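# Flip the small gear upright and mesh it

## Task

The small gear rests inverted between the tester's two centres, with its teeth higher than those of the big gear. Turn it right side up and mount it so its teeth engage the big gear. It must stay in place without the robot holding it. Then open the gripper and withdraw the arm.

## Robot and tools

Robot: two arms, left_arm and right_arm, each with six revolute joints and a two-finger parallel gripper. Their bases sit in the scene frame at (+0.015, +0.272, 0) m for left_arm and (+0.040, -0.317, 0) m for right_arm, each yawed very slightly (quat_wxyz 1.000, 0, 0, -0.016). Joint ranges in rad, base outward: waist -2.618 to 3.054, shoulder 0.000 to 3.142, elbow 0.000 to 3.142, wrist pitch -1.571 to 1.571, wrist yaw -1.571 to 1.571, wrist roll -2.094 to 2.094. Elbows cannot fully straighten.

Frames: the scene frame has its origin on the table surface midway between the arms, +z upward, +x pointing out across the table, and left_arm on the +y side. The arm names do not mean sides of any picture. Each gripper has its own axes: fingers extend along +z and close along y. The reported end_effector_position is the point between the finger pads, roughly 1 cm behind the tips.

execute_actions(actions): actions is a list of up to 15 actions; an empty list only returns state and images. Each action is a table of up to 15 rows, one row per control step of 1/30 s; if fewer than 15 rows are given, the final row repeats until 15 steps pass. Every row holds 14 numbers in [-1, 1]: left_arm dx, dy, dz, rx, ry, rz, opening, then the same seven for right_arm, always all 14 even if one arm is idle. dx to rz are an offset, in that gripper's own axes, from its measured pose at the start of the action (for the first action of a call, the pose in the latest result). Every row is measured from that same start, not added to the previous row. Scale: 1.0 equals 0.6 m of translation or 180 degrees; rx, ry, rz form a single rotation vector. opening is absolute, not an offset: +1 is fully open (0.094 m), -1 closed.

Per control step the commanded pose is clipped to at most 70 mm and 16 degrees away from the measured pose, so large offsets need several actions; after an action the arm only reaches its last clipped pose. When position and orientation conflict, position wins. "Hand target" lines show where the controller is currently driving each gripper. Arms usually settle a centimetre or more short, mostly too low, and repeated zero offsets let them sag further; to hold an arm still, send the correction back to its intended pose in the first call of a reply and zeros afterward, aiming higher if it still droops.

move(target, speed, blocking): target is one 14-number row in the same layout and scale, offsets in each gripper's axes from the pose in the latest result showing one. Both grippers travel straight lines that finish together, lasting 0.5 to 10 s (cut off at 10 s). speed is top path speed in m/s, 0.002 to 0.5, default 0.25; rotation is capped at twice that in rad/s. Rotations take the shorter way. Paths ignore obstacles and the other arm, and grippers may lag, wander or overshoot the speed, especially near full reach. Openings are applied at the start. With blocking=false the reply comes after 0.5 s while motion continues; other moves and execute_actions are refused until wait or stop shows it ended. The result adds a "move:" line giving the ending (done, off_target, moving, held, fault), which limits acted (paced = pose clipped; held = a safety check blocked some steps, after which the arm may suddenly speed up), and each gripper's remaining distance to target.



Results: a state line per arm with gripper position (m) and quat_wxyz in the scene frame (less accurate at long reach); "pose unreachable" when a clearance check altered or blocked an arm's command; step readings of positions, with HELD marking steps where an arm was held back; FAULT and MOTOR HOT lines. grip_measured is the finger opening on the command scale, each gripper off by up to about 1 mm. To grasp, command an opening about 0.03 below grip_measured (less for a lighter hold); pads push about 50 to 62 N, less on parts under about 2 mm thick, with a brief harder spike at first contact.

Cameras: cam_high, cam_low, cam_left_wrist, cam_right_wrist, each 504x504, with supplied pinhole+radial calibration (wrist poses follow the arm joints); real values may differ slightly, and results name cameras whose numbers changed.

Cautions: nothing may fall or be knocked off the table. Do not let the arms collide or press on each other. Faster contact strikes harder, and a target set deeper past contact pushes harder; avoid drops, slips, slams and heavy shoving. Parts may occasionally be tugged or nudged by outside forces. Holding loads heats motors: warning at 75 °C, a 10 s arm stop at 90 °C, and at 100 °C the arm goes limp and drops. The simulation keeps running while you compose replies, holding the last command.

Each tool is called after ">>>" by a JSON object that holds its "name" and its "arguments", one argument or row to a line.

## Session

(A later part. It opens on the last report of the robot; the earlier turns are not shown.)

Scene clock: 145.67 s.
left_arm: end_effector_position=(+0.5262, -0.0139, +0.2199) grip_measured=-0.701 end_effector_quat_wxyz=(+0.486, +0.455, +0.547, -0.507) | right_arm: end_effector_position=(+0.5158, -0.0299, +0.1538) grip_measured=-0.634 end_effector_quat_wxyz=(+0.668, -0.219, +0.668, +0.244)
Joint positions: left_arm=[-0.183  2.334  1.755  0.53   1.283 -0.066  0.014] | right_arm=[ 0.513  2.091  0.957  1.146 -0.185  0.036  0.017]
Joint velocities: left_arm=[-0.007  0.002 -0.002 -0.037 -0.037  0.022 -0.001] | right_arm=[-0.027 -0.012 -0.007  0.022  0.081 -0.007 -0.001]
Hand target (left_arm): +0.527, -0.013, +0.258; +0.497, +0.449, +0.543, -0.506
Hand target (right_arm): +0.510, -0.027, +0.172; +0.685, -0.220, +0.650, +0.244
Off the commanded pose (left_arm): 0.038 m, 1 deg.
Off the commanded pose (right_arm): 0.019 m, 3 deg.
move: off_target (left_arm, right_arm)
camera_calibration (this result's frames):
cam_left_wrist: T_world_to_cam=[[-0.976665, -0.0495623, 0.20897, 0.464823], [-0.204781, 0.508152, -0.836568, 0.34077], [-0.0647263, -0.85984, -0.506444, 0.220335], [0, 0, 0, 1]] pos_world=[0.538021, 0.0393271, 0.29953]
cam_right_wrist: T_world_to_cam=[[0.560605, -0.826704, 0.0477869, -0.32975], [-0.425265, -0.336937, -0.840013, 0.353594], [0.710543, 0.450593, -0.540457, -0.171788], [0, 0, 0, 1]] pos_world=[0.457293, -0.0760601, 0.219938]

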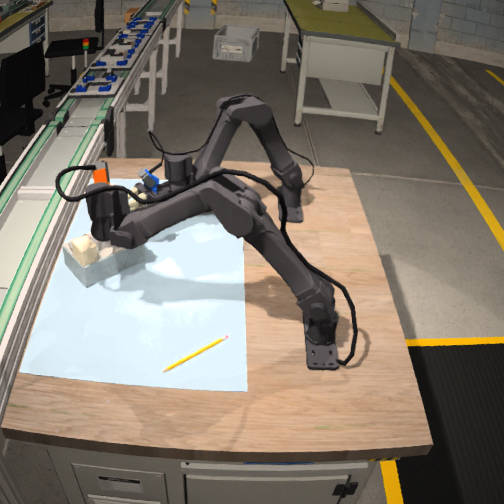

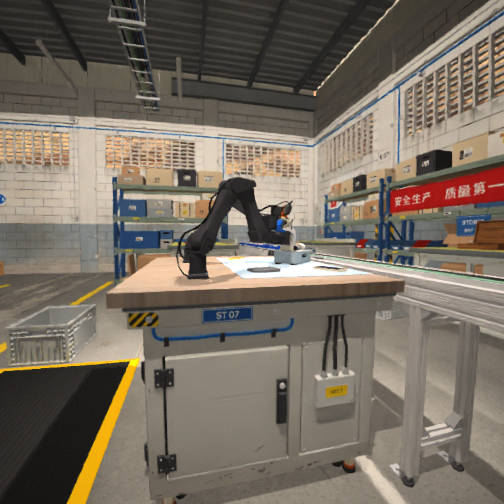

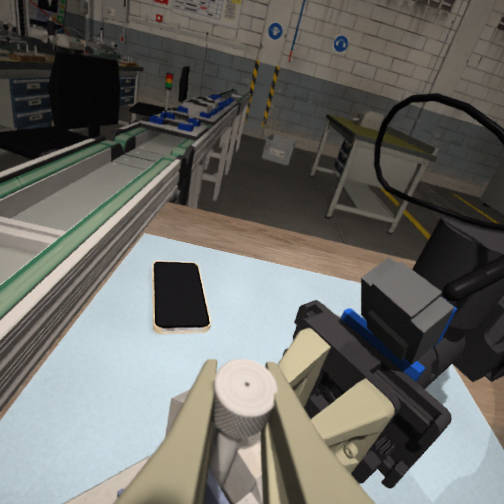

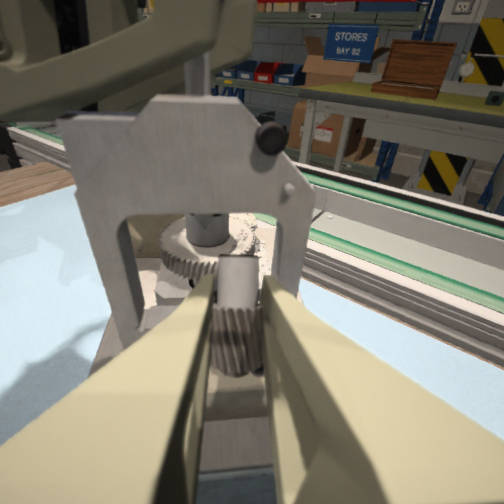

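>>> {"name": "move", "arguments": {
  "target": [0,0,0,0,0,0,-0.8,-0.045,0.03,-0.03,0,-0.01,-0.012,-0.78],
  "speed": 0.08
}}

Scene clock: 147.27 s.
left_arm: end_effector_position=(+0.5262, -0.0139, +0.2180) grip_measured=-0.701 end_effector_quat_wxyz=(+0.490, +0.460, +0.544, -0.502) | right_arm: end_effector_position=(+0.4964, -0.0282, +0.1717) grip_measured=-0.634 end_effector_quat_wxyz=(+0.674, -0.225, +0.662, +0.238)
Joint positions: left_arm=[-0.183  2.336  1.754  0.529  1.284 -0.044  0.014] | right_arm=[ 0.542  2.001  0.892  1.132 -0.157  0.014  0.017]
Joint velocities: left_arm=[ 0.002 -0.002 -0.007 -0.066 -0.022 -0.037  0.001] | right_arm=[-0.012  0.002  0.007  0.007 -0.007 -0.051 -0.001]
Hand target (left_arm): +0.526, -0.014, +0.220; +0.486, +0.455, +0.547, -0.507
Hand target (right_arm): +0.491, -0.028, +0.181; +0.683, -0.227, +0.653, +0.235
Off the commanded pose (left_arm): 0.002 m, 1 deg.
Off the commanded pose (right_arm): 0.011 m, 1 deg.
move: off_target (right_arm)
camera_calibration (this result's frames):
cam_left_wrist: T_world_to_cam=[[-0.98017, -0.0490265, 0.191997, 0.470722], [-0.189812, 0.510534, -0.838646, 0.331778], [-0.0569054, -0.858459, -0.509716, 0.215954], [0, 0, 0, 1]] pos_world=[0.536652, 0.0390808, 0.297942]
cam_right_wrist: T_world_to_cam=[[0.559224, -0.826046, 0.0701158, -0.321497], [-0.405348, -0.346231, -0.84606, 0.351839], [0.72316, 0.444716, -0.528457, -0.157592], [0, 0, 0, 1]] pos_world=[0.43637, -0.0736703, 0.236938]

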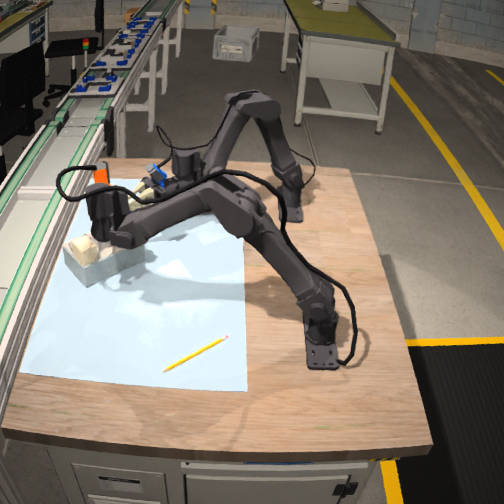

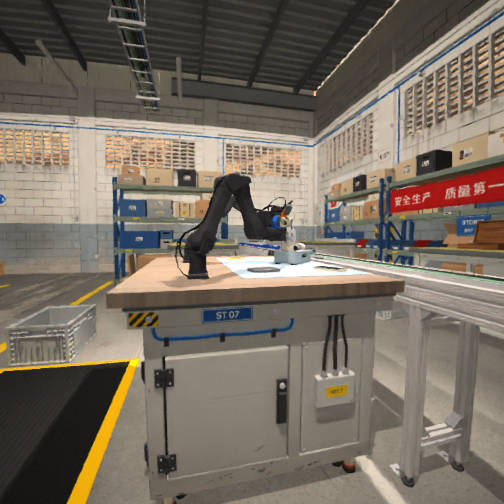

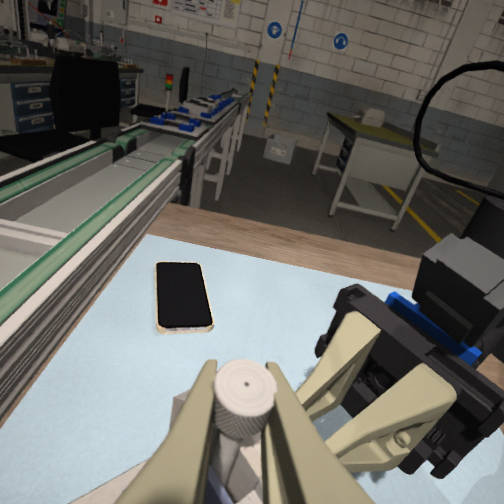

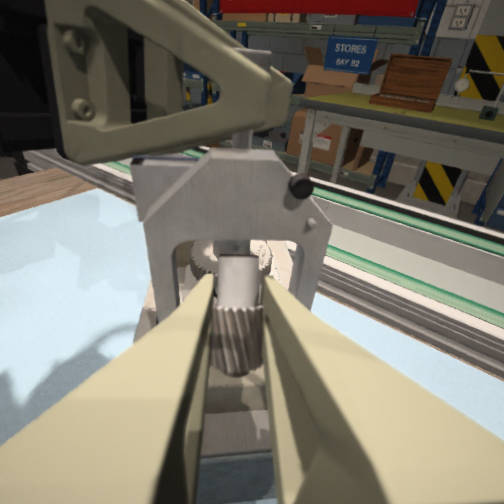

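>>> {"name": "move", "arguments": {
  "target": [0,0,0,0,0,0,-0.8,-0.015,0.005,0.03,0,0,0,-0.7],
  "speed": 0.03
}}

Scene clock: 148.33 s.
left_arm: end_effector_position=(+0.5262, -0.0139, +0.2180) grip_measured=-0.701 end_effector_quat_wxyz=(+0.492, +0.462, +0.542, -0.501) | right_arm: end_effector_position=(+0.5057, -0.0244, +0.1677) grip_measured=-0.634 end_effector_quat_wxyz=(+0.664, -0.226, +0.674, +0.233)
Joint positions: left_arm=[-0.183  2.336  1.754  0.529  1.284 -0.037  0.014] | right_arm=[ 0.542  2.014  0.94   1.063 -0.15   0.013  0.017]
Joint velocities: left_arm=[-0.007 -0.012 -0.007  0.007 -0.007 -0.051 -0.   ] | right_arm=[ 0.002  0.017 -0.022 -0.037 -0.066 -0.081  0.001]
Hand target (left_arm): +0.526, -0.014, +0.218; +0.490, +0.461, +0.544, -0.502
Hand target (right_arm): +0.508, -0.015, +0.181; +0.674, -0.225, +0.662, +0.238
Off the commanded pose (left_arm): 0.000 m, 0 deg.
Off the commanded pose (right_arm): 0.017 m, 2 deg.
move: off_target (right_arm)
camera_calibration (this result's frames):
cam_left_wrist: T_world_to_cam=[[-0.981467, -0.0490166, 0.185256, 0.472874], [-0.184012, 0.510958, -0.839679, 0.328958], [-0.0535, -0.858207, -0.510508, 0.214338], [0, 0, 0, 1]] pos_world=[0.536109, 0.0390412, 0.298037]
cam_right_wrist: T_world_to_cam=[[0.555554, -0.82869, 0.0680584, -0.321122], [-0.43218, -0.357719, -0.827803, 0.363797], [0.710338, 0.430476, -0.556876, -0.157225], [0, 0, 0, 1]] pos_world=[0.447309, -0.0682922, 0.235452]

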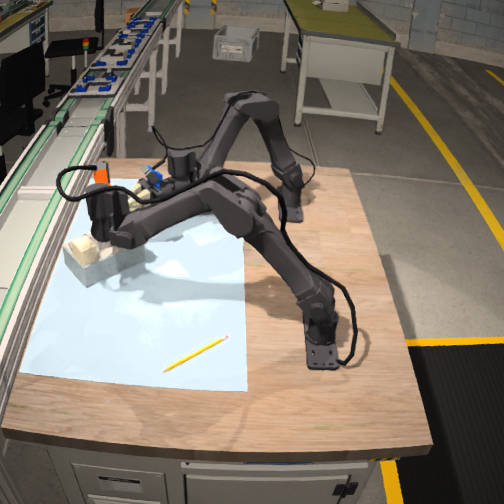

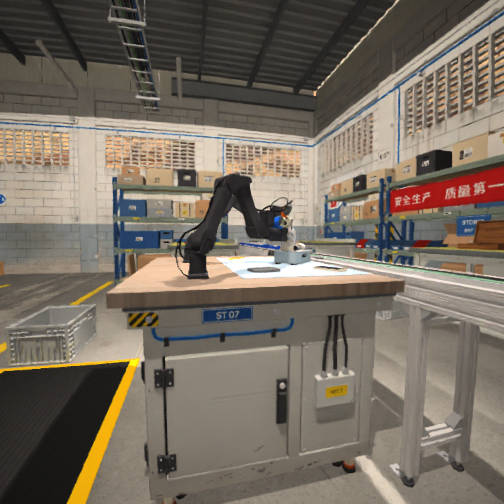

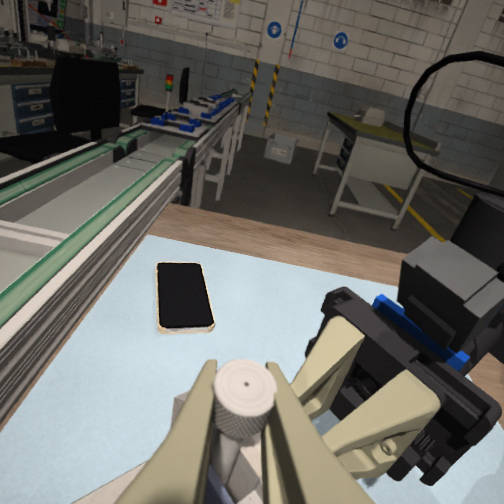

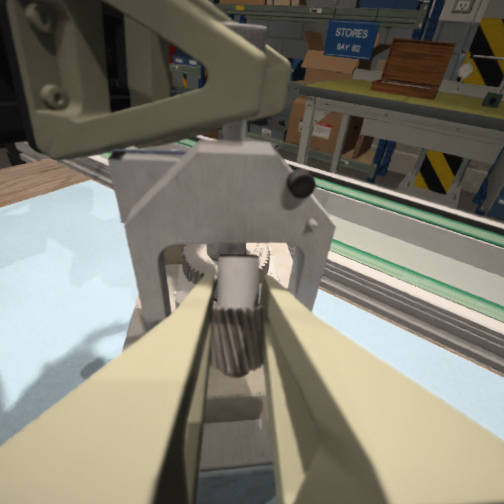

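>>> {"name": "move", "arguments": {
  "target": [0,0,0,0,0,0,-0.8,-0.05,0.005,-0.02,0,-0.01,0,-0.7],
  "speed": 0.06
}}

>>> {"name": "move", "arguments": {
  "target": [0,0,0,0,0,0,-0.8,-0.02,0.008,0.04,0,-0.01,0,-0.7],
  "speed": 0.03
}}

Scene clock: 149.40 s.
left_arm: end_effector_position=(+0.5263, -0.0139, +0.2180) grip_measured=-0.701 end_effector_quat_wxyz=(+0.493, +0.463, +0.541, -0.500) | right_arm: end_effector_position=(+0.4993, -0.0281, +0.1887) grip_measured=-0.634 end_effector_quat_wxyz=(+0.669, -0.224, +0.669, +0.234)
Joint positions: left_arm=[-0.183  2.336  1.754  0.529  1.283 -0.035  0.014] | right_arm=[ 0.542  1.942  0.924  1.023 -0.149  0.013  0.017]
Joint velocities: left_arm=[-0.002  0.007 -0.002  0.037 -0.022  0.037 -0.   ] | right_arm=[-0.002  0.002 -0.032 -0.022 -0.007  0.007 -0.001]
Hand target (left_arm): +0.526, -0.014, +0.218; +0.492, +0.462, +0.542, -0.501
Hand target (right_arm): +0.495, -0.029, +0.198; +0.674, -0.222, +0.664, +0.237
Off the commanded pose (left_arm): 0.000 m, 0 deg.
Off the commanded pose (right_arm): 0.010 m, 1 deg.
move: done
camera_calibration (this result's frames):
cam_left_wrist: T_world_to_cam=[[-0.981941, -0.0493895, 0.182627, 0.473759], [-0.181945, 0.51107, -0.840061, 0.327962], [-0.0518451, -0.858119, -0.510827, 0.213544], [0, 0, 0, 1]] pos_world=[0.535946, 0.0390327, 0.298071]
cam_right_wrist: T_world_to_cam=[[0.554324, -0.829414, 0.0692611, -0.321662], [-0.42124, -0.35135, -0.836128, 0.373352], [0.717831, 0.43431, -0.544144, -0.145456], [0, 0, 0, 1]] pos_world=[0.439988, -0.0724405, 0.2553]

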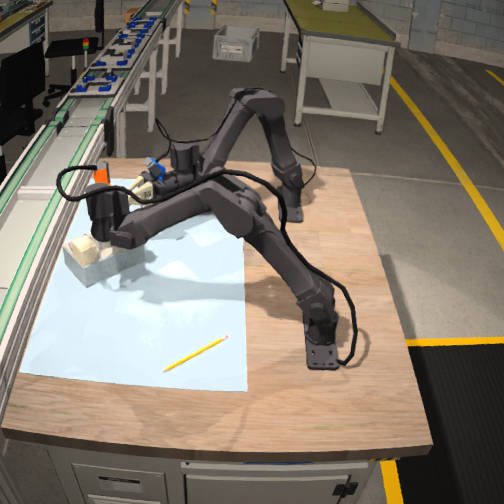

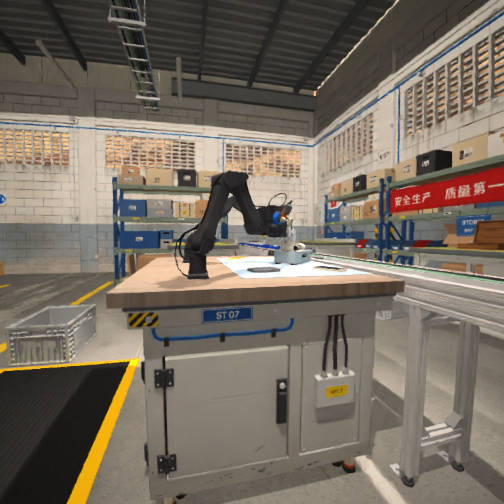

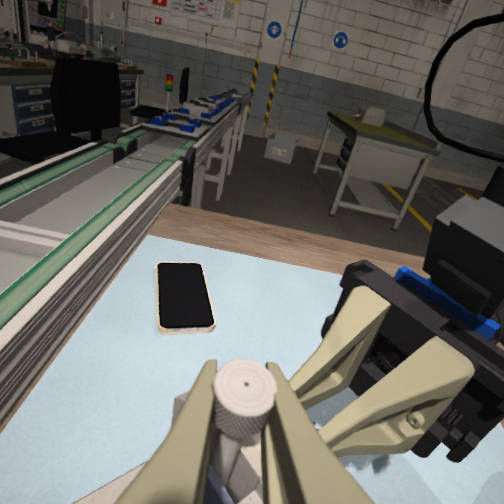

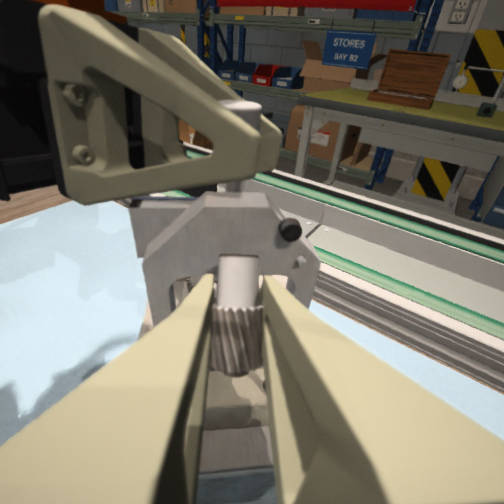

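Scene clock: 150.57 s.
left_arm: end_effector_position=(+0.5263, -0.0139, +0.2180) grip_measured=-0.701 end_effector_quat_wxyz=(+0.493, +0.463, +0.541, -0.500) | right_arm: end_effector_position=(+0.5102, -0.0218, +0.1737) grip_measured=-0.634 end_effector_quat_wxyz=(+0.656, -0.224, +0.684, +0.228)
Joint positions: left_arm=[-0.183  2.336  1.754  0.529  1.283 -0.034  0.014] | right_arm=[ 0.547  1.992  0.975  0.98  -0.134  0.013  0.017]
Joint velocities: left_arm=[ 0.022 -0.012  0.002 -0.022 -0.007  0.037  0.001] | right_arm=[ 0.002 -0.007  0.012  0.022  0.007  0.022 -0.   ]
Hand target (left_arm): +0.526, -0.014, +0.218; +0.492, +0.463, +0.541, -0.500
Hand target (right_arm): +0.513, -0.011, +0.201; +0.679, -0.220, +0.658, +0.238
Off the commanded pose (left_arm): 0.000 m, 0 deg.
Off the commanded pose (right_arm): 0.030 m, 4 deg.
move: off_target (right_arm)
camera_calibration (this result's frames):
cam_left_wrist: T_world_to_cam=[[-0.98208, -0.0493881, 0.181877, 0.473996], [-0.1813, 0.511118, -0.840172, 0.327648], [-0.0514662, -0.858091, -0.510913, 0.213363], [0, 0, 0, 1]] pos_world=[0.535885, 0.0390283, 0.298081]
cam_right_wrist: T_world_to_cam=[[0.548187, -0.833703, 0.0665596, -0.317892], [-0.454418, -0.363713, -0.813153, 0.380258], [0.702137, 0.415514, -0.578232, -0.150599], [0, 0, 0, 1]] pos_world=[0.452801, -0.0641476, 0.243285]

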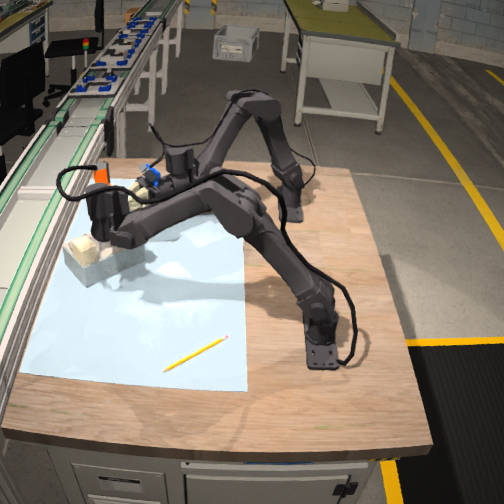

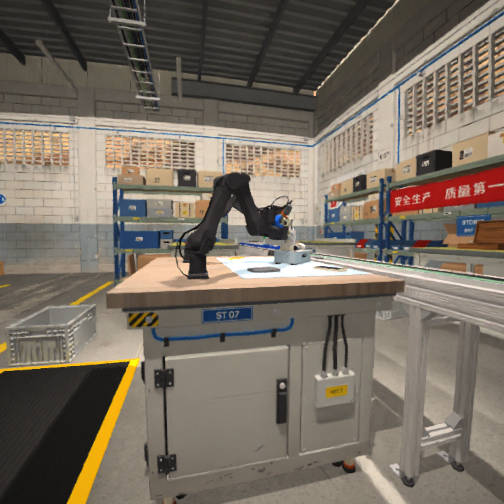

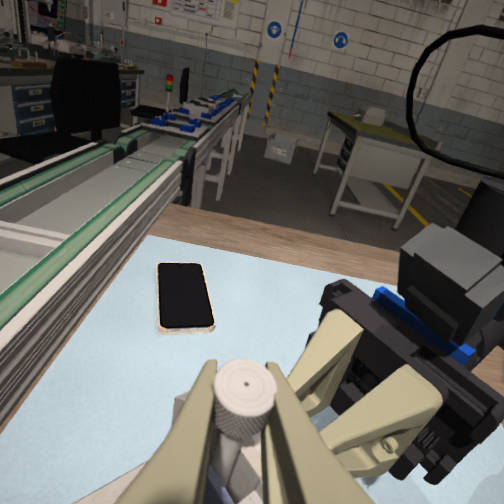

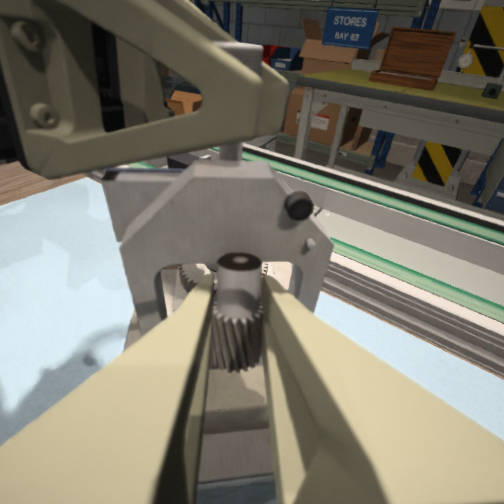

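>>> {"name": "move", "arguments": {
  "target": [0,0,0,0,0,0,-0.8,0.0,0.005,-0.018,0,-0.02,0,-0.7],
  "speed": 0.05
}}

>>> {"name": "move", "arguments": {
  "target": [0,0,0,0,0,0,-0.8,0.05,0,0,0,-0.01,0,-0.7],
  "speed": 0.04
}}

Scene clock: 151.73 s.
left_arm: end_effector_position=(+0.5263, -0.0139, +0.2180) grip_measured=-0.701 end_effector_quat_wxyz=(+0.493, +0.463, +0.541, -0.500) | right_arm: end_effector_position=(+0.5022, -0.0264, +0.1703) grip_measured=-0.634 end_effector_quat_wxyz=(+0.669, -0.221, +0.671, +0.230)
Joint positions: left_arm=[-0.183  2.336  1.754  0.529  1.283 -0.033  0.014] | right_arm=[ 0.547  2.004  0.92   1.086 -0.133  0.013  0.017]
Joint velocities: left_arm=[ 0.002 -0.002  0.007  0.022  0.007 -0.051  0.   ] | right_arm=[-0.007  0.002 -0.007  0.007  0.022 -0.051 -0.002]
Hand target (left_arm): +0.526, -0.014, +0.218; +0.493, +0.463, +0.541, -0.500
Hand target (right_arm): +0.500, -0.026, +0.174; +0.677, -0.216, +0.664, +0.235
Off the commanded pose (left_arm): 0.000 m, 0 deg.
Off the commanded pose (right_arm): 0.005 m, 1 deg.
move: done
camera_calibration (this result's frames):
cam_left_wrist: T_world_to_cam=[[-0.98215, -0.0493874, 0.181502, 0.474114], [-0.180978, 0.511141, -0.840227, 0.32749], [-0.0512767, -0.858077, -0.510955, 0.213273], [0, 0, 0, 1]] pos_world=[0.535855, 0.0390261, 0.298086]
cam_right_wrist: T_world_to_cam=[[0.545573, -0.835214, 0.0690471, -0.316284], [-0.426662, -0.347722, -0.834895, 0.362399], [0.721325, 0.426036, -0.546062, -0.159837], [0, 0, 0, 1]] pos_world=[0.442472, -0.0700547, 0.237123]

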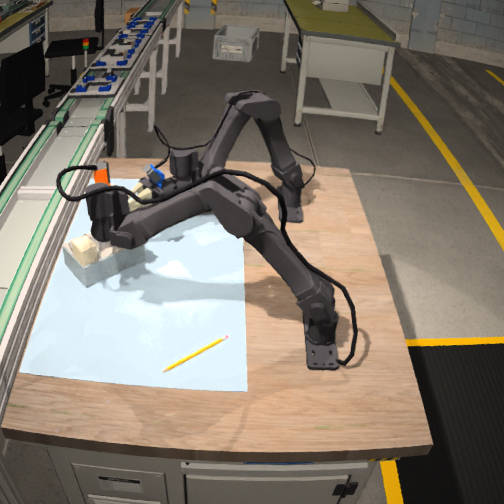

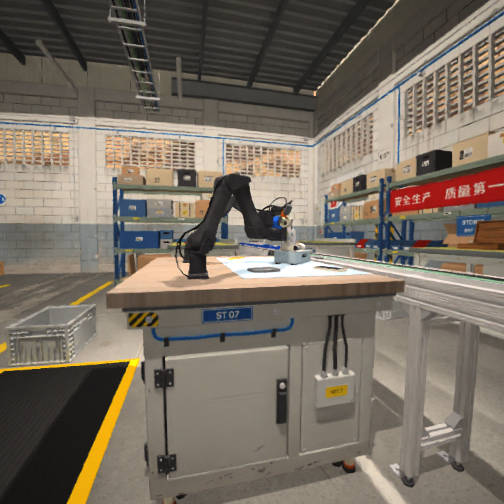

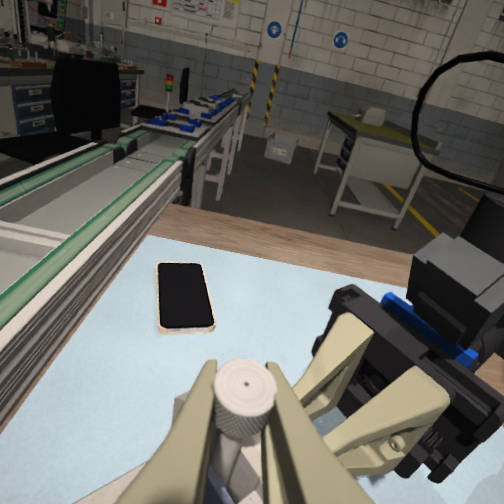

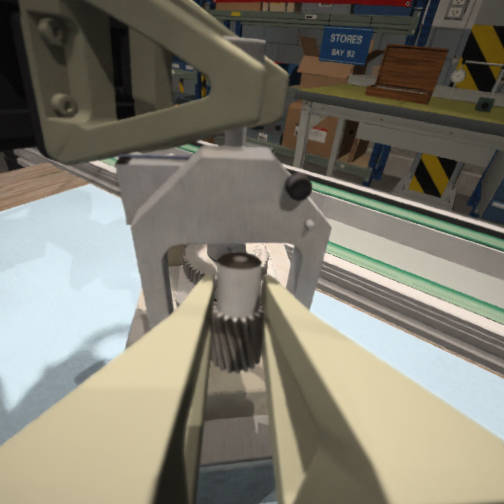

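Scene clock: 152.97 s.
left_arm: end_effector_position=(+0.5263, -0.0139, +0.2180) grip_measured=-0.701 end_effector_quat_wxyz=(+0.493, +0.463, +0.541, -0.499) | right_arm: end_effector_position=(+0.5057, -0.0244, +0.1417) grip_measured=-0.634 end_effector_quat_wxyz=(+0.678, -0.219, +0.663, +0.232)
Joint positions: left_arm=[-0.183  2.336  1.754  0.529  1.283 -0.033  0.014] | right_arm=[ 0.547  2.127  0.92   1.233 -0.133  0.013  0.017]
Joint velocities: left_arm=[-0.002 -0.002 -0.002 -0.081 -0.095 -0.051  0.001] | right_arm=[-0.002 -0.017 -0.017  0.022 -0.007  0.022  0.001]
Hand target (left_arm): +0.526, -0.014, +0.218; +0.493, +0.463, +0.541, -0.500
Hand target (right_arm): +0.502, -0.026, +0.140; +0.680, -0.217, +0.660, +0.234
Off the commanded pose (left_arm): 0.000 m, 0 deg.
Off the commanded pose (right_arm): 0.004 m, 0 deg.
move: done
camera_calibration (this result's frames):
cam_left_wrist: T_world_to_cam=[[-0.982219, -0.0493866, 0.181127, 0.474232], [-0.180655, 0.511165, -0.840282, 0.327333], [-0.0510872, -0.858062, -0.510998, 0.213183], [0, 0, 0, 1]] pos_world=[0.535825, 0.0390239, 0.298091]
cam_right_wrist: T_world_to_cam=[[0.544138, -0.836029, 0.0704998, -0.314061], [-0.409358, -0.337902, -0.847496, 0.333971], [0.732353, 0.432295, -0.5261, -0.187168], [0, 0, 0, 1]] pos_world=[0.444679, -0.0688022, 0.206711]

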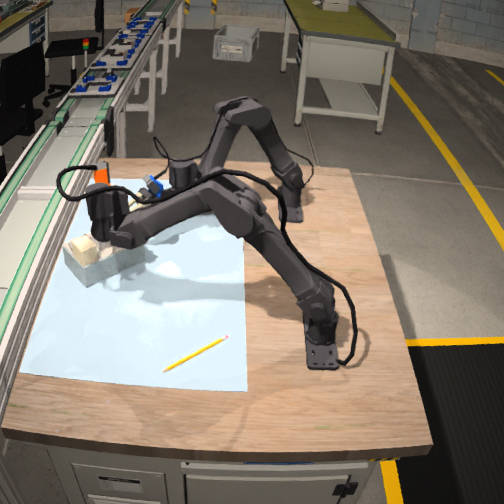

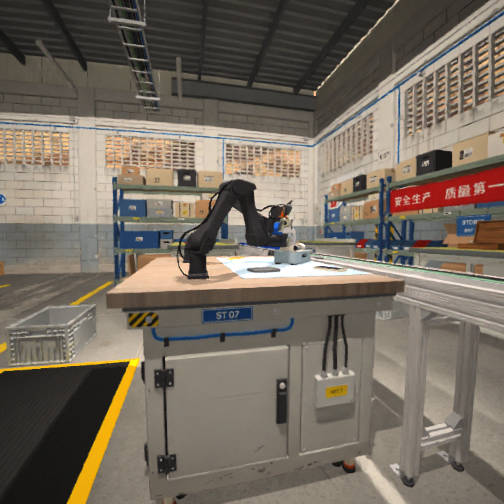

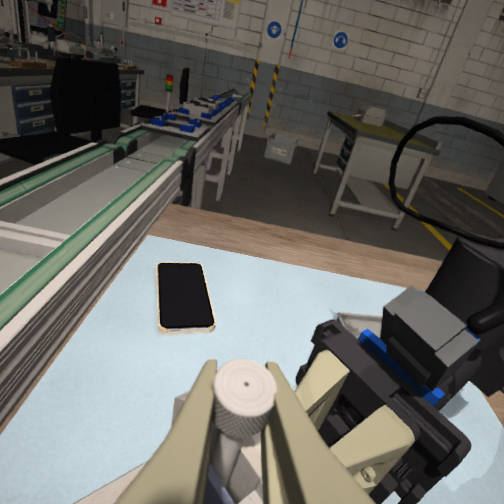

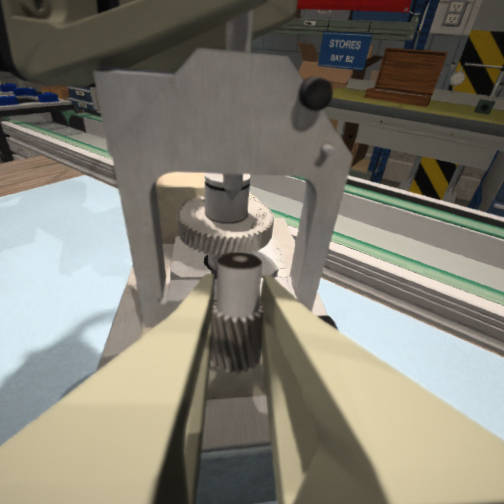

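Continue down with a light grip so it slides.

>>> {"name": "move", "arguments": {
  "target": [0,0,0,0,0,0,-0.8,0.02,0,-0.006,0,0,0,-0.65],
  "speed": 0.02
}}

Scene clock: 153.90 s.
left_arm: end_effector_position=(+0.5263, -0.0139, +0.2180) grip_measured=-0.701 end_effector_quat_wxyz=(+0.493, +0.463, +0.541, -0.499) | right_arm: end_effector_position=(+0.5059, -0.0242, +0.1380) grip_measured=-0.634 end_effector_quat_wxyz=(+0.683, -0.218, +0.657, +0.233)
Joint positions: left_arm=[-0.183  2.336  1.754  0.529  1.283 -0.033  0.014] | right_arm=[ 0.547  2.153  0.92   1.274 -0.133  0.013  0.017]
Joint velocities: left_arm=[-0.012  0.007  0.012 -0.022  0.007 -0.007 -0.001] | right_arm=[ 0.017 -0.007 -0.007 -0.037 -0.037  0.081 -0.   ]
Hand target (left_arm): +0.526, -0.014, +0.218; +0.493, +0.463, +0.541, -0.499
Hand target (right_arm): +0.503, -0.026, +0.130; +0.678, -0.219, +0.662, +0.232
Off the commanded pose (left_arm): 0.000 m, 0 deg.
Off the commanded pose (right_arm): 0.009 m, 1 deg.
move: done
camera_calibration (this result's frames):
cam_left_wrist: T_world_to_cam=[[-0.982288, -0.0493859, 0.180752, 0.47435], [-0.180332, 0.511189, -0.840337, 0.327175], [-0.0508977, -0.858048, -0.51104, 0.213093], [0, 0, 0, 1]] pos_world=[0.535795, 0.0390217, 0.298097]
cam_right_wrist: T_world_to_cam=[[0.543196, -0.836563, 0.0714162, -0.313478], [-0.398058, -0.331489, -0.855374, 0.326497], [0.739248, 0.436208, -0.513064, -0.19448], [0, 0, 0, 1]] pos_world=[0.444014, -0.06918, 0.201883]

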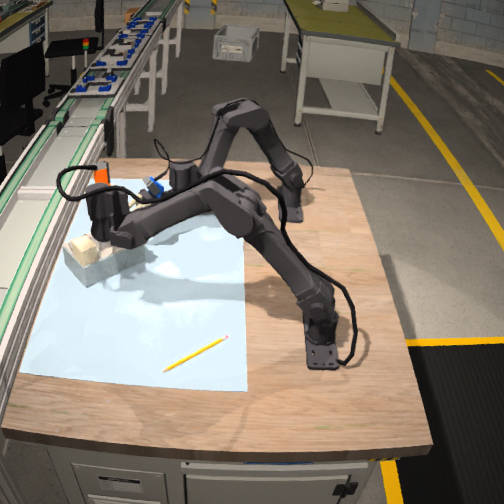

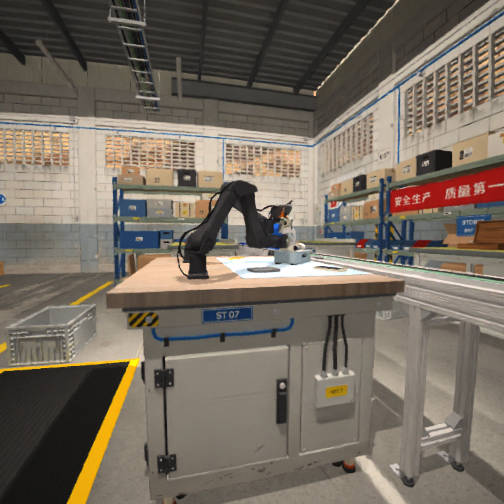

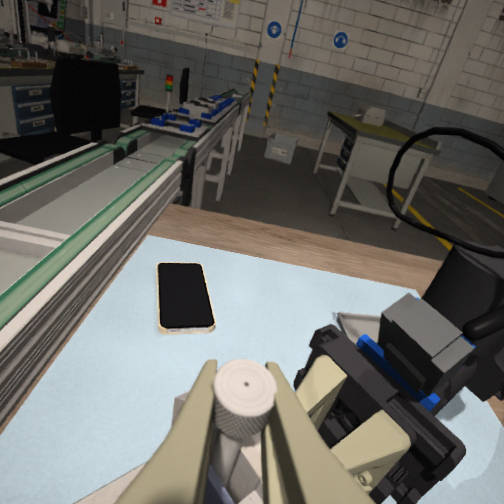

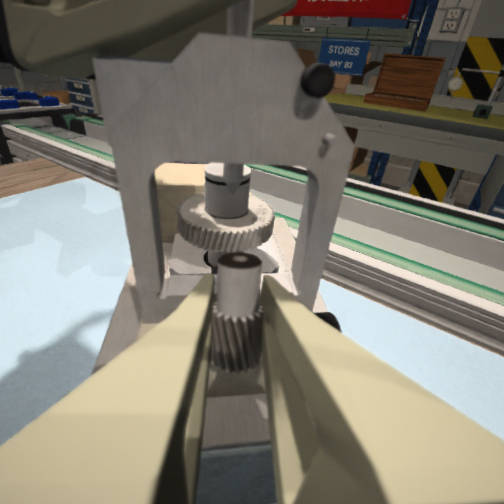

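>>> {"name": "execute_actions", "arguments": {
  "actions": [
    [[0,0,0,0,0,0,-0.8,0,0,0,0,0,0,-0.57]],
    [[0,0,0,0,0,0,-0.8,0.016,0,0,0,0.01,0,-0.57]],
    [[0,0,0,0,0,0,-0.8,0.0,0,0,0,0,0,-0.57]]
  ]
}}

Scene clock: 155.53 s.
left_arm: end_effector_position=(+0.5263, -0.0139, +0.2180) grip_measured=-0.701 end_effector_quat_wxyz=(+0.493, +0.464, +0.541, -0.499) | right_arm: end_effector_position=(+0.5060, -0.0242, +0.1334) grip_measured=-0.573 end_effector_quat_wxyz=(+0.676, -0.220, +0.664, +0.232)
Joint positions: left_arm=[-0.183  2.336  1.754  0.529  1.283 -0.032  0.014] | right_arm=[ 0.547  2.153  0.92   1.256 -0.133  0.013  0.02 ]
Joint velocities: left_arm=[-0.017 -0.002 -0.012 -0.007  0.037 -0.007 -0.001] | right_arm=[ 0.007  0.012 -0.022  0.022 -0.007  0.066 -0.   ]
Hand target (left_arm): +0.526, -0.014, +0.218; +0.493, +0.464, +0.541, -0.499
Hand target (right_arm): +0.506, -0.024, +0.133; +0.676, -0.220, +0.664, +0.232
Off the commanded pose (left_arm): 0.000 m, 0 deg.
Off the commanded pose (right_arm): 0.000 m, 0 deg.
Step readings (end_effector_position; steps 1 to 15: 1st action; 16 to 30: 2nd action; 31 to 45: 3rd action):
0: left_arm (+0.5263, -0.0139, +0.2180) | right_arm (+0.5059, -0.0242, +0.1379)
1: left_arm (+0.5263, -0.0139, +0.2180) | right_arm (+0.5059, -0.0242, +0.1379)
2: left_arm (+0.5263, -0.0139, +0.2180) | right_arm (+0.5059, -0.0242, +0.1379)
4: left_arm (+0.5263, -0.0139, +0.2180) | right_arm (+0.5059, -0.0242, +0.1379)
8: left_arm (+0.5263, -0.0139, +0.2180) | right_arm (+0.5059, -0.0242, +0.1379)
15: left_arm (+0.5263, -0.0139, +0.2180) | right_arm (+0.5059, -0.0242, +0.1379)
16: left_arm (+0.5263, -0.0139, +0.2180) | right_arm (+0.5059, -0.0242, +0.1375)
17: left_arm (+0.5263, -0.0139, +0.2180) | right_arm (+0.5059, -0.0242, +0.1370)
19: left_arm (+0.5263, -0.0139, +0.2180) | right_arm (+0.5060, -0.0242, +0.1354)
23: left_arm (+0.5263, -0.0139, +0.2180) | right_arm (+0.5060, -0.0242, +0.1341)
30: left_arm (+0.5263, -0.0139, +0.2180) | right_arm (+0.5060, -0.0242, +0.1335)
31: left_arm (+0.5263, -0.0139, +0.2180) | right_arm (+0.5060, -0.0242, +0.1334)
32: left_arm (+0.5263, -0.0139, +0.2180) | right_arm (+0.5060, -0.0242, +0.1334)
34: left_arm (+0.5263, -0.0139, +0.2180) | right_arm (+0.5060, -0.0242, +0.1334)
38: left_arm (+0.5263, -0.0139, +0.2180) | right_arm (+0.5060, -0.0242, +0.1334)
45: end_effector_position above
camera_calibration (this result's frames):
cam_left_wrist: T_world_to_cam=[[-0.982426, -0.0493844, 0.180002, 0.474586], [-0.179687, 0.511236, -0.840446, 0.32686], [-0.0505186, -0.85802, -0.511125, 0.212912], [0, 0, 0, 1]] pos_world=[0.535734, 0.0390172, 0.298107]
cam_right_wrist: T_world_to_cam=[[0.544325, -0.835922, 0.0703146, -0.313564], [-0.411605, -0.339177, -0.845896, 0.328016], [0.730953, 0.4315, -0.528692, -0.190811], [0, 0, 0, 1]] pos_world=[0.445167, -0.0685251, 0.198635]

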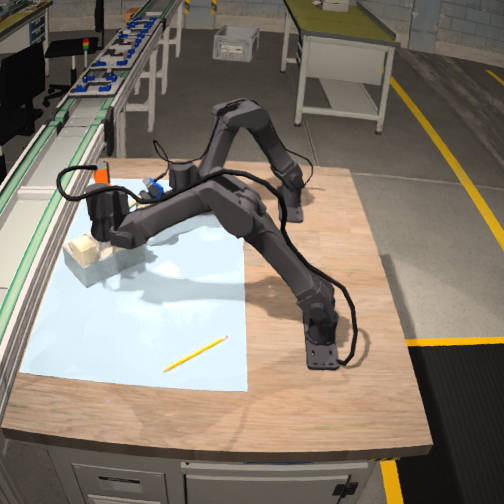

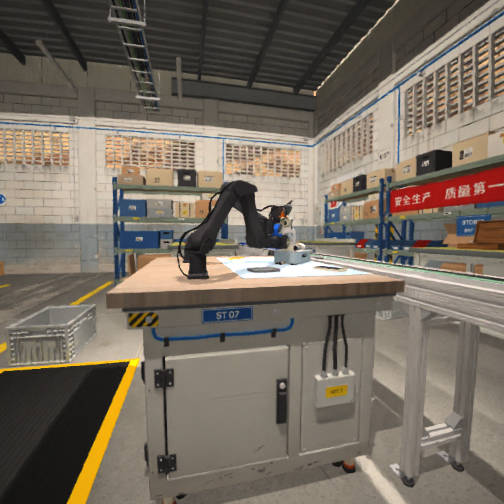

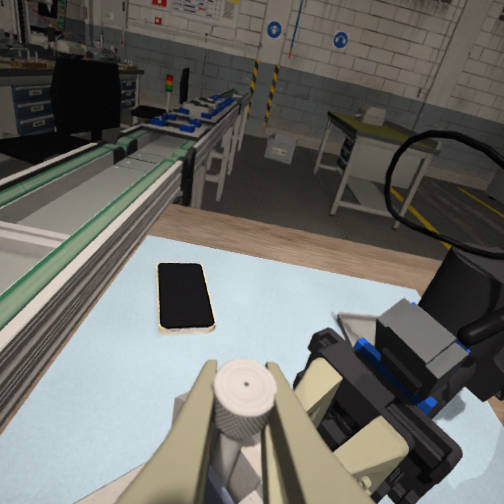

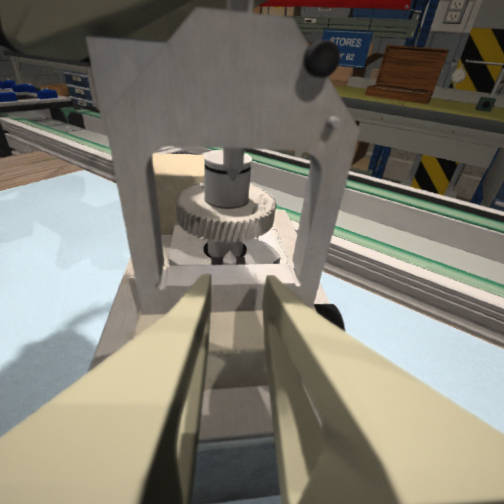

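>>> {"name": "move", "arguments": {
  "target": [0,0,0,0,0,0,-0.8,-0.1,0,-0.2,0,0.1,0,-0.4],
  "speed": 0.2
}}

Scene clock: 157.23 s.
left_arm: end_effector_position=(+0.5263, -0.0139, +0.2180) grip_measured=-0.701 end_effector_quat_wxyz=(+0.493, +0.464, +0.541, -0.499) | right_arm: end_effector_position=(+0.4069, -0.0956, +0.1804) grip_measured=-0.403 end_effector_quat_wxyz=(+0.555, -0.253, +0.769, +0.194)
Joint positions: left_arm=[-0.183  2.336  1.754  0.529  1.283 -0.032  0.014] | right_arm=[ 0.498  1.39   0.651  0.42  -0.177 -0.04   0.028]
Joint velocities: left_arm=[ 0.032 -0.002 -0.017  0.066 -0.022 -0.022  0.001] | right_arm=[-0.007  0.017  0.002  0.081 -0.037  0.051 -0.001]
Hand target (left_arm): +0.526, -0.014, +0.218; +0.493, +0.464, +0.541, -0.499
Hand target (right_arm): +0.410, -0.098, +0.192; +0.565, -0.253, +0.761, +0.193
Off the commanded pose (left_arm): 0.000 m, 0 deg.
Off the commanded pose (right_arm): 0.011 m, 1 deg.
move: off_target (right_arm)
camera_calibration (this result's frames):
cam_left_wrist: T_world_to_cam=[[-0.982426, -0.0493844, 0.180002, 0.474586], [-0.179687, 0.511236, -0.840446, 0.32686], [-0.0505186, -0.85802, -0.511125, 0.212912], [0, 0, 0, 1]] pos_world=[0.535734, 0.0390172, 0.298107]
cam_right_wrist: T_world_to_cam=[[0.567849, -0.818997, 0.0824055, -0.332738], [-0.612509, -0.487304, -0.622388, 0.330036], [0.549891, 0.302949, -0.778359, 0.0437145], [0, 0, 0, 1]] pos_world=[0.367056, -0.124927, 0.266855]

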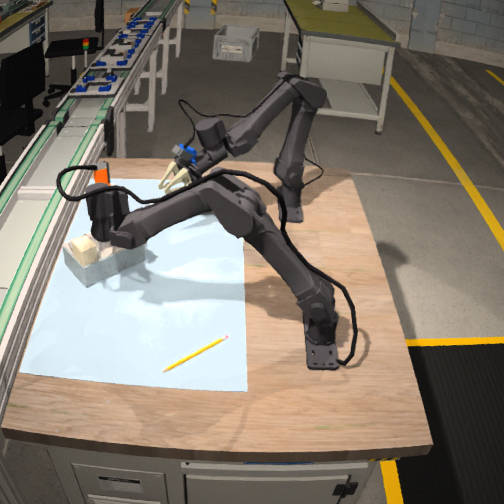

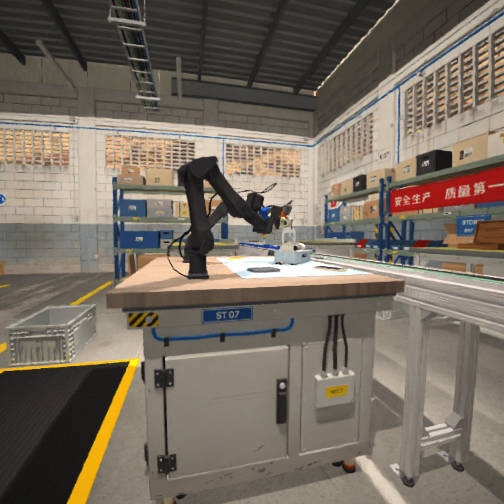

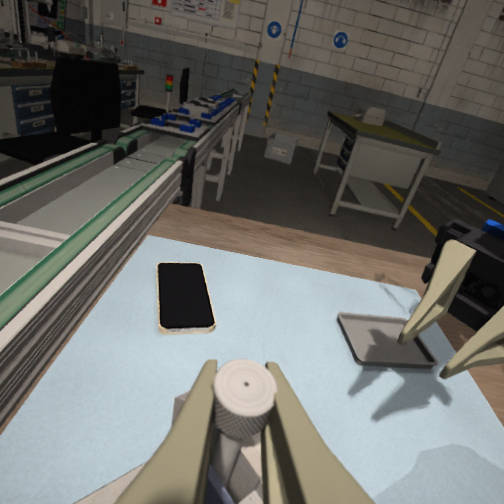

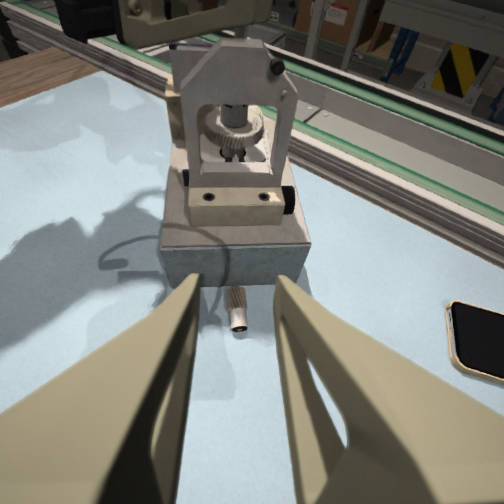

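>>> {"name": "move", "arguments": {
  "target": [0,0,0,0,0,0,-0.8,0.175,-0.026,0.15,0,0.145,0,-0.3],
  "speed": 0.2
}}

Scene clock: 160.10 s.
left_arm: end_effector_position=(+0.5263, -0.0139, +0.2180) grip_measured=-0.701 end_effector_quat_wxyz=(+0.493, +0.464, +0.541, -0.499) | right_arm: end_effector_position=(+0.4506, -0.0812, +0.0413) grip_measured=-0.303 end_effector_quat_wxyz=(+0.357, -0.283, +0.880, +0.132)
Joint positions: left_arm=[-0.183  2.336  1.754  0.529  1.283 -0.032  0.014] | right_arm=[ 0.498  1.877  0.99   0.087 -0.138 -0.099  0.033]
Joint velocities: left_arm=[-0.012 -0.002 -0.002 -0.066  0.007 -0.051  0.001] | right_arm=[ 0.012 -0.012  0.027  0.022 -0.066  0.007 -0.001]
Hand target (left_arm): +0.526, -0.014, +0.218; +0.493, +0.464, +0.541, -0.499
Hand target (right_arm): +0.457, -0.075, +0.051; +0.368, -0.290, +0.874, +0.130
Off the commanded pose (left_arm): 0.000 m, 0 deg.
Off the commanded pose (right_arm): 0.015 m, 2 deg.
move: off_target (right_arm)
camera_calibration (this result's frames):
cam_left_wrist: T_world_to_cam=[[-0.982426, -0.0493844, 0.180002, 0.474586], [-0.179687, 0.511236, -0.840446, 0.32686], [-0.0505186, -0.85802, -0.511125, 0.212912], [0, 0, 0, 1]] pos_world=[0.535734, 0.0390172, 0.298107]
cam_right_wrist: T_world_to_cam=[[0.598051, -0.79761, 0.0784422, -0.346009], [-0.775418, -0.600588, -0.194991, 0.323749], [0.202639, 0.0557893, -0.977663, 0.0517132], [0, 0, 0, 1]] pos_world=[0.447493, -0.084426, 0.140828]

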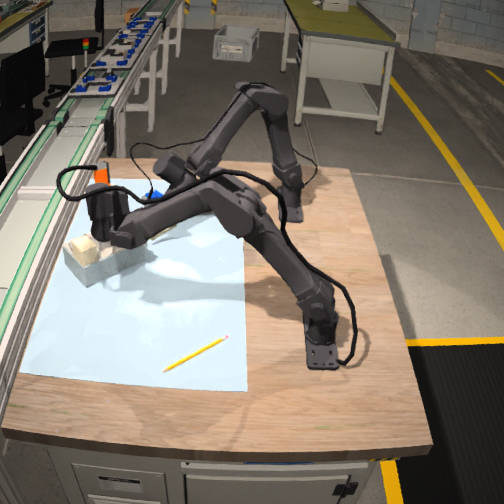

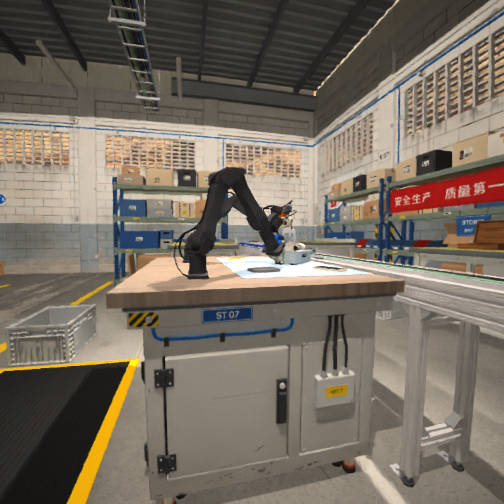

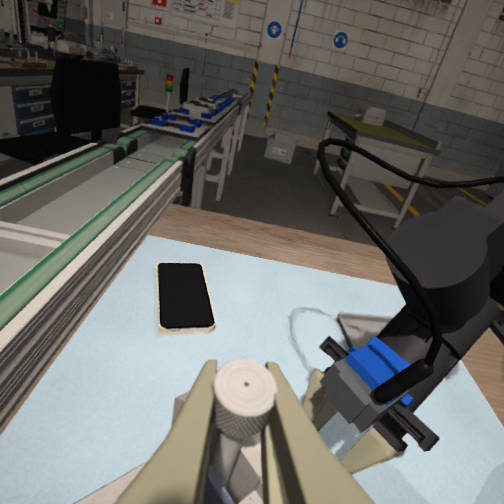

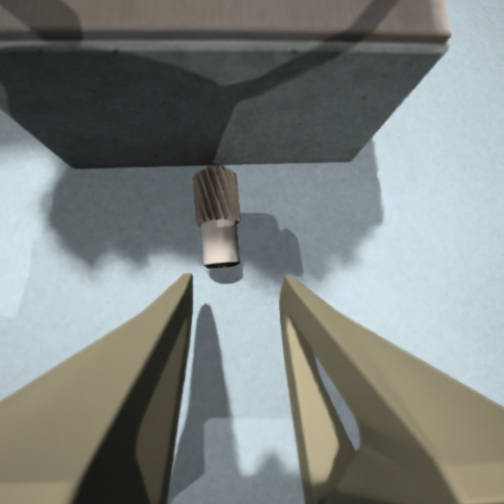

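>>> {"name": "move", "arguments": {
  "target": [0,0,0,0,0,0,-0.8,-0.025,0.022,0.045,0,0,0,-0.3],
  "speed": 0.06
}}

Scene clock: 161.10 s.
left_arm: end_effector_position=(+0.5263, -0.0139, +0.2180) grip_measured=-0.701 end_effector_quat_wxyz=(+0.493, +0.464, +0.541, -0.499) | right_arm: end_effector_position=(+0.4605, -0.0609, +0.0270) grip_measured=-0.303 end_effector_quat_wxyz=(+0.349, -0.284, +0.883, +0.129)
Joint positions: left_arm=[-0.183  2.336  1.754  0.529  1.283 -0.032  0.014] | right_arm=[ 0.536  1.972  1.07   0.087 -0.112 -0.074  0.033]
Joint velocities: left_arm=[ 0.017 -0.002  0.002  0.007 -0.066 -0.007  0.001] | right_arm=[-0.002  0.007 -0.017  0.007 -0.022  0.022 -0.   ]
Hand target (left_arm): +0.526, -0.014, +0.218; +0.493, +0.464, +0.541, -0.499
Hand target (right_arm): +0.466, -0.053, +0.033; +0.357, -0.283, +0.880, +0.132
Off the commanded pose (left_arm): 0.000 m, 0 deg.
Off the commanded pose (right_arm): 0.012 m, 1 deg.
move: off_target (right_arm)
camera_calibration (this result's frames):
cam_left_wrist: T_world_to_cam=[[-0.982426, -0.0493844, 0.180002, 0.474586], [-0.179687, 0.511236, -0.840446, 0.32686], [-0.0505186, -0.85802, -0.511125, 0.212912], [0, 0, 0, 1]] pos_world=[0.535734, 0.0390172, 0.298107]
cam_right_wrist: T_world_to_cam=[[0.60007, -0.79614, 0.0779556, -0.335462], [-0.777369, -0.603347, -0.177962, 0.341133], [0.188717, 0.0461897, -0.980945, 0.0404895], [0, 0, 0, 1]] pos_world=[0.458845, -0.063123, 0.126578]

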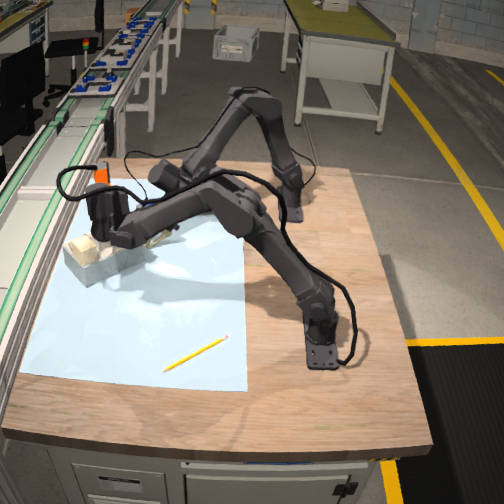

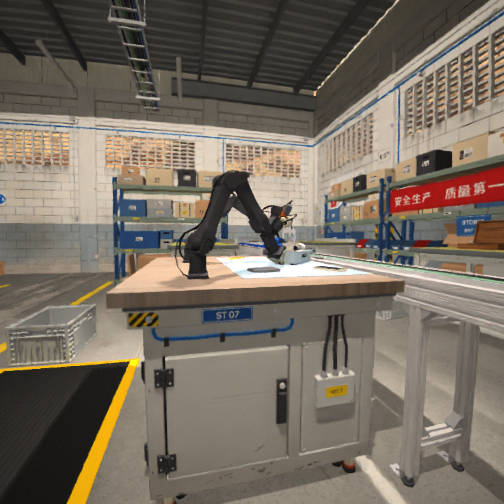

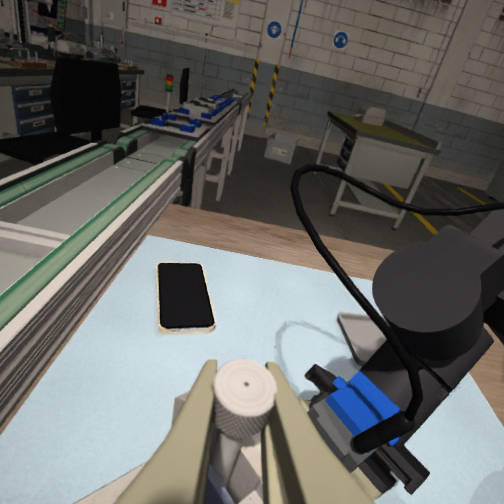

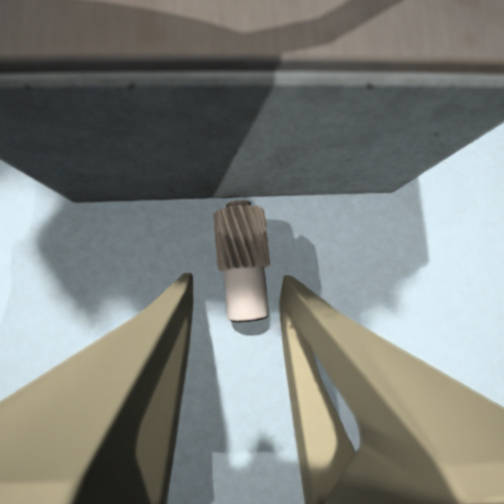

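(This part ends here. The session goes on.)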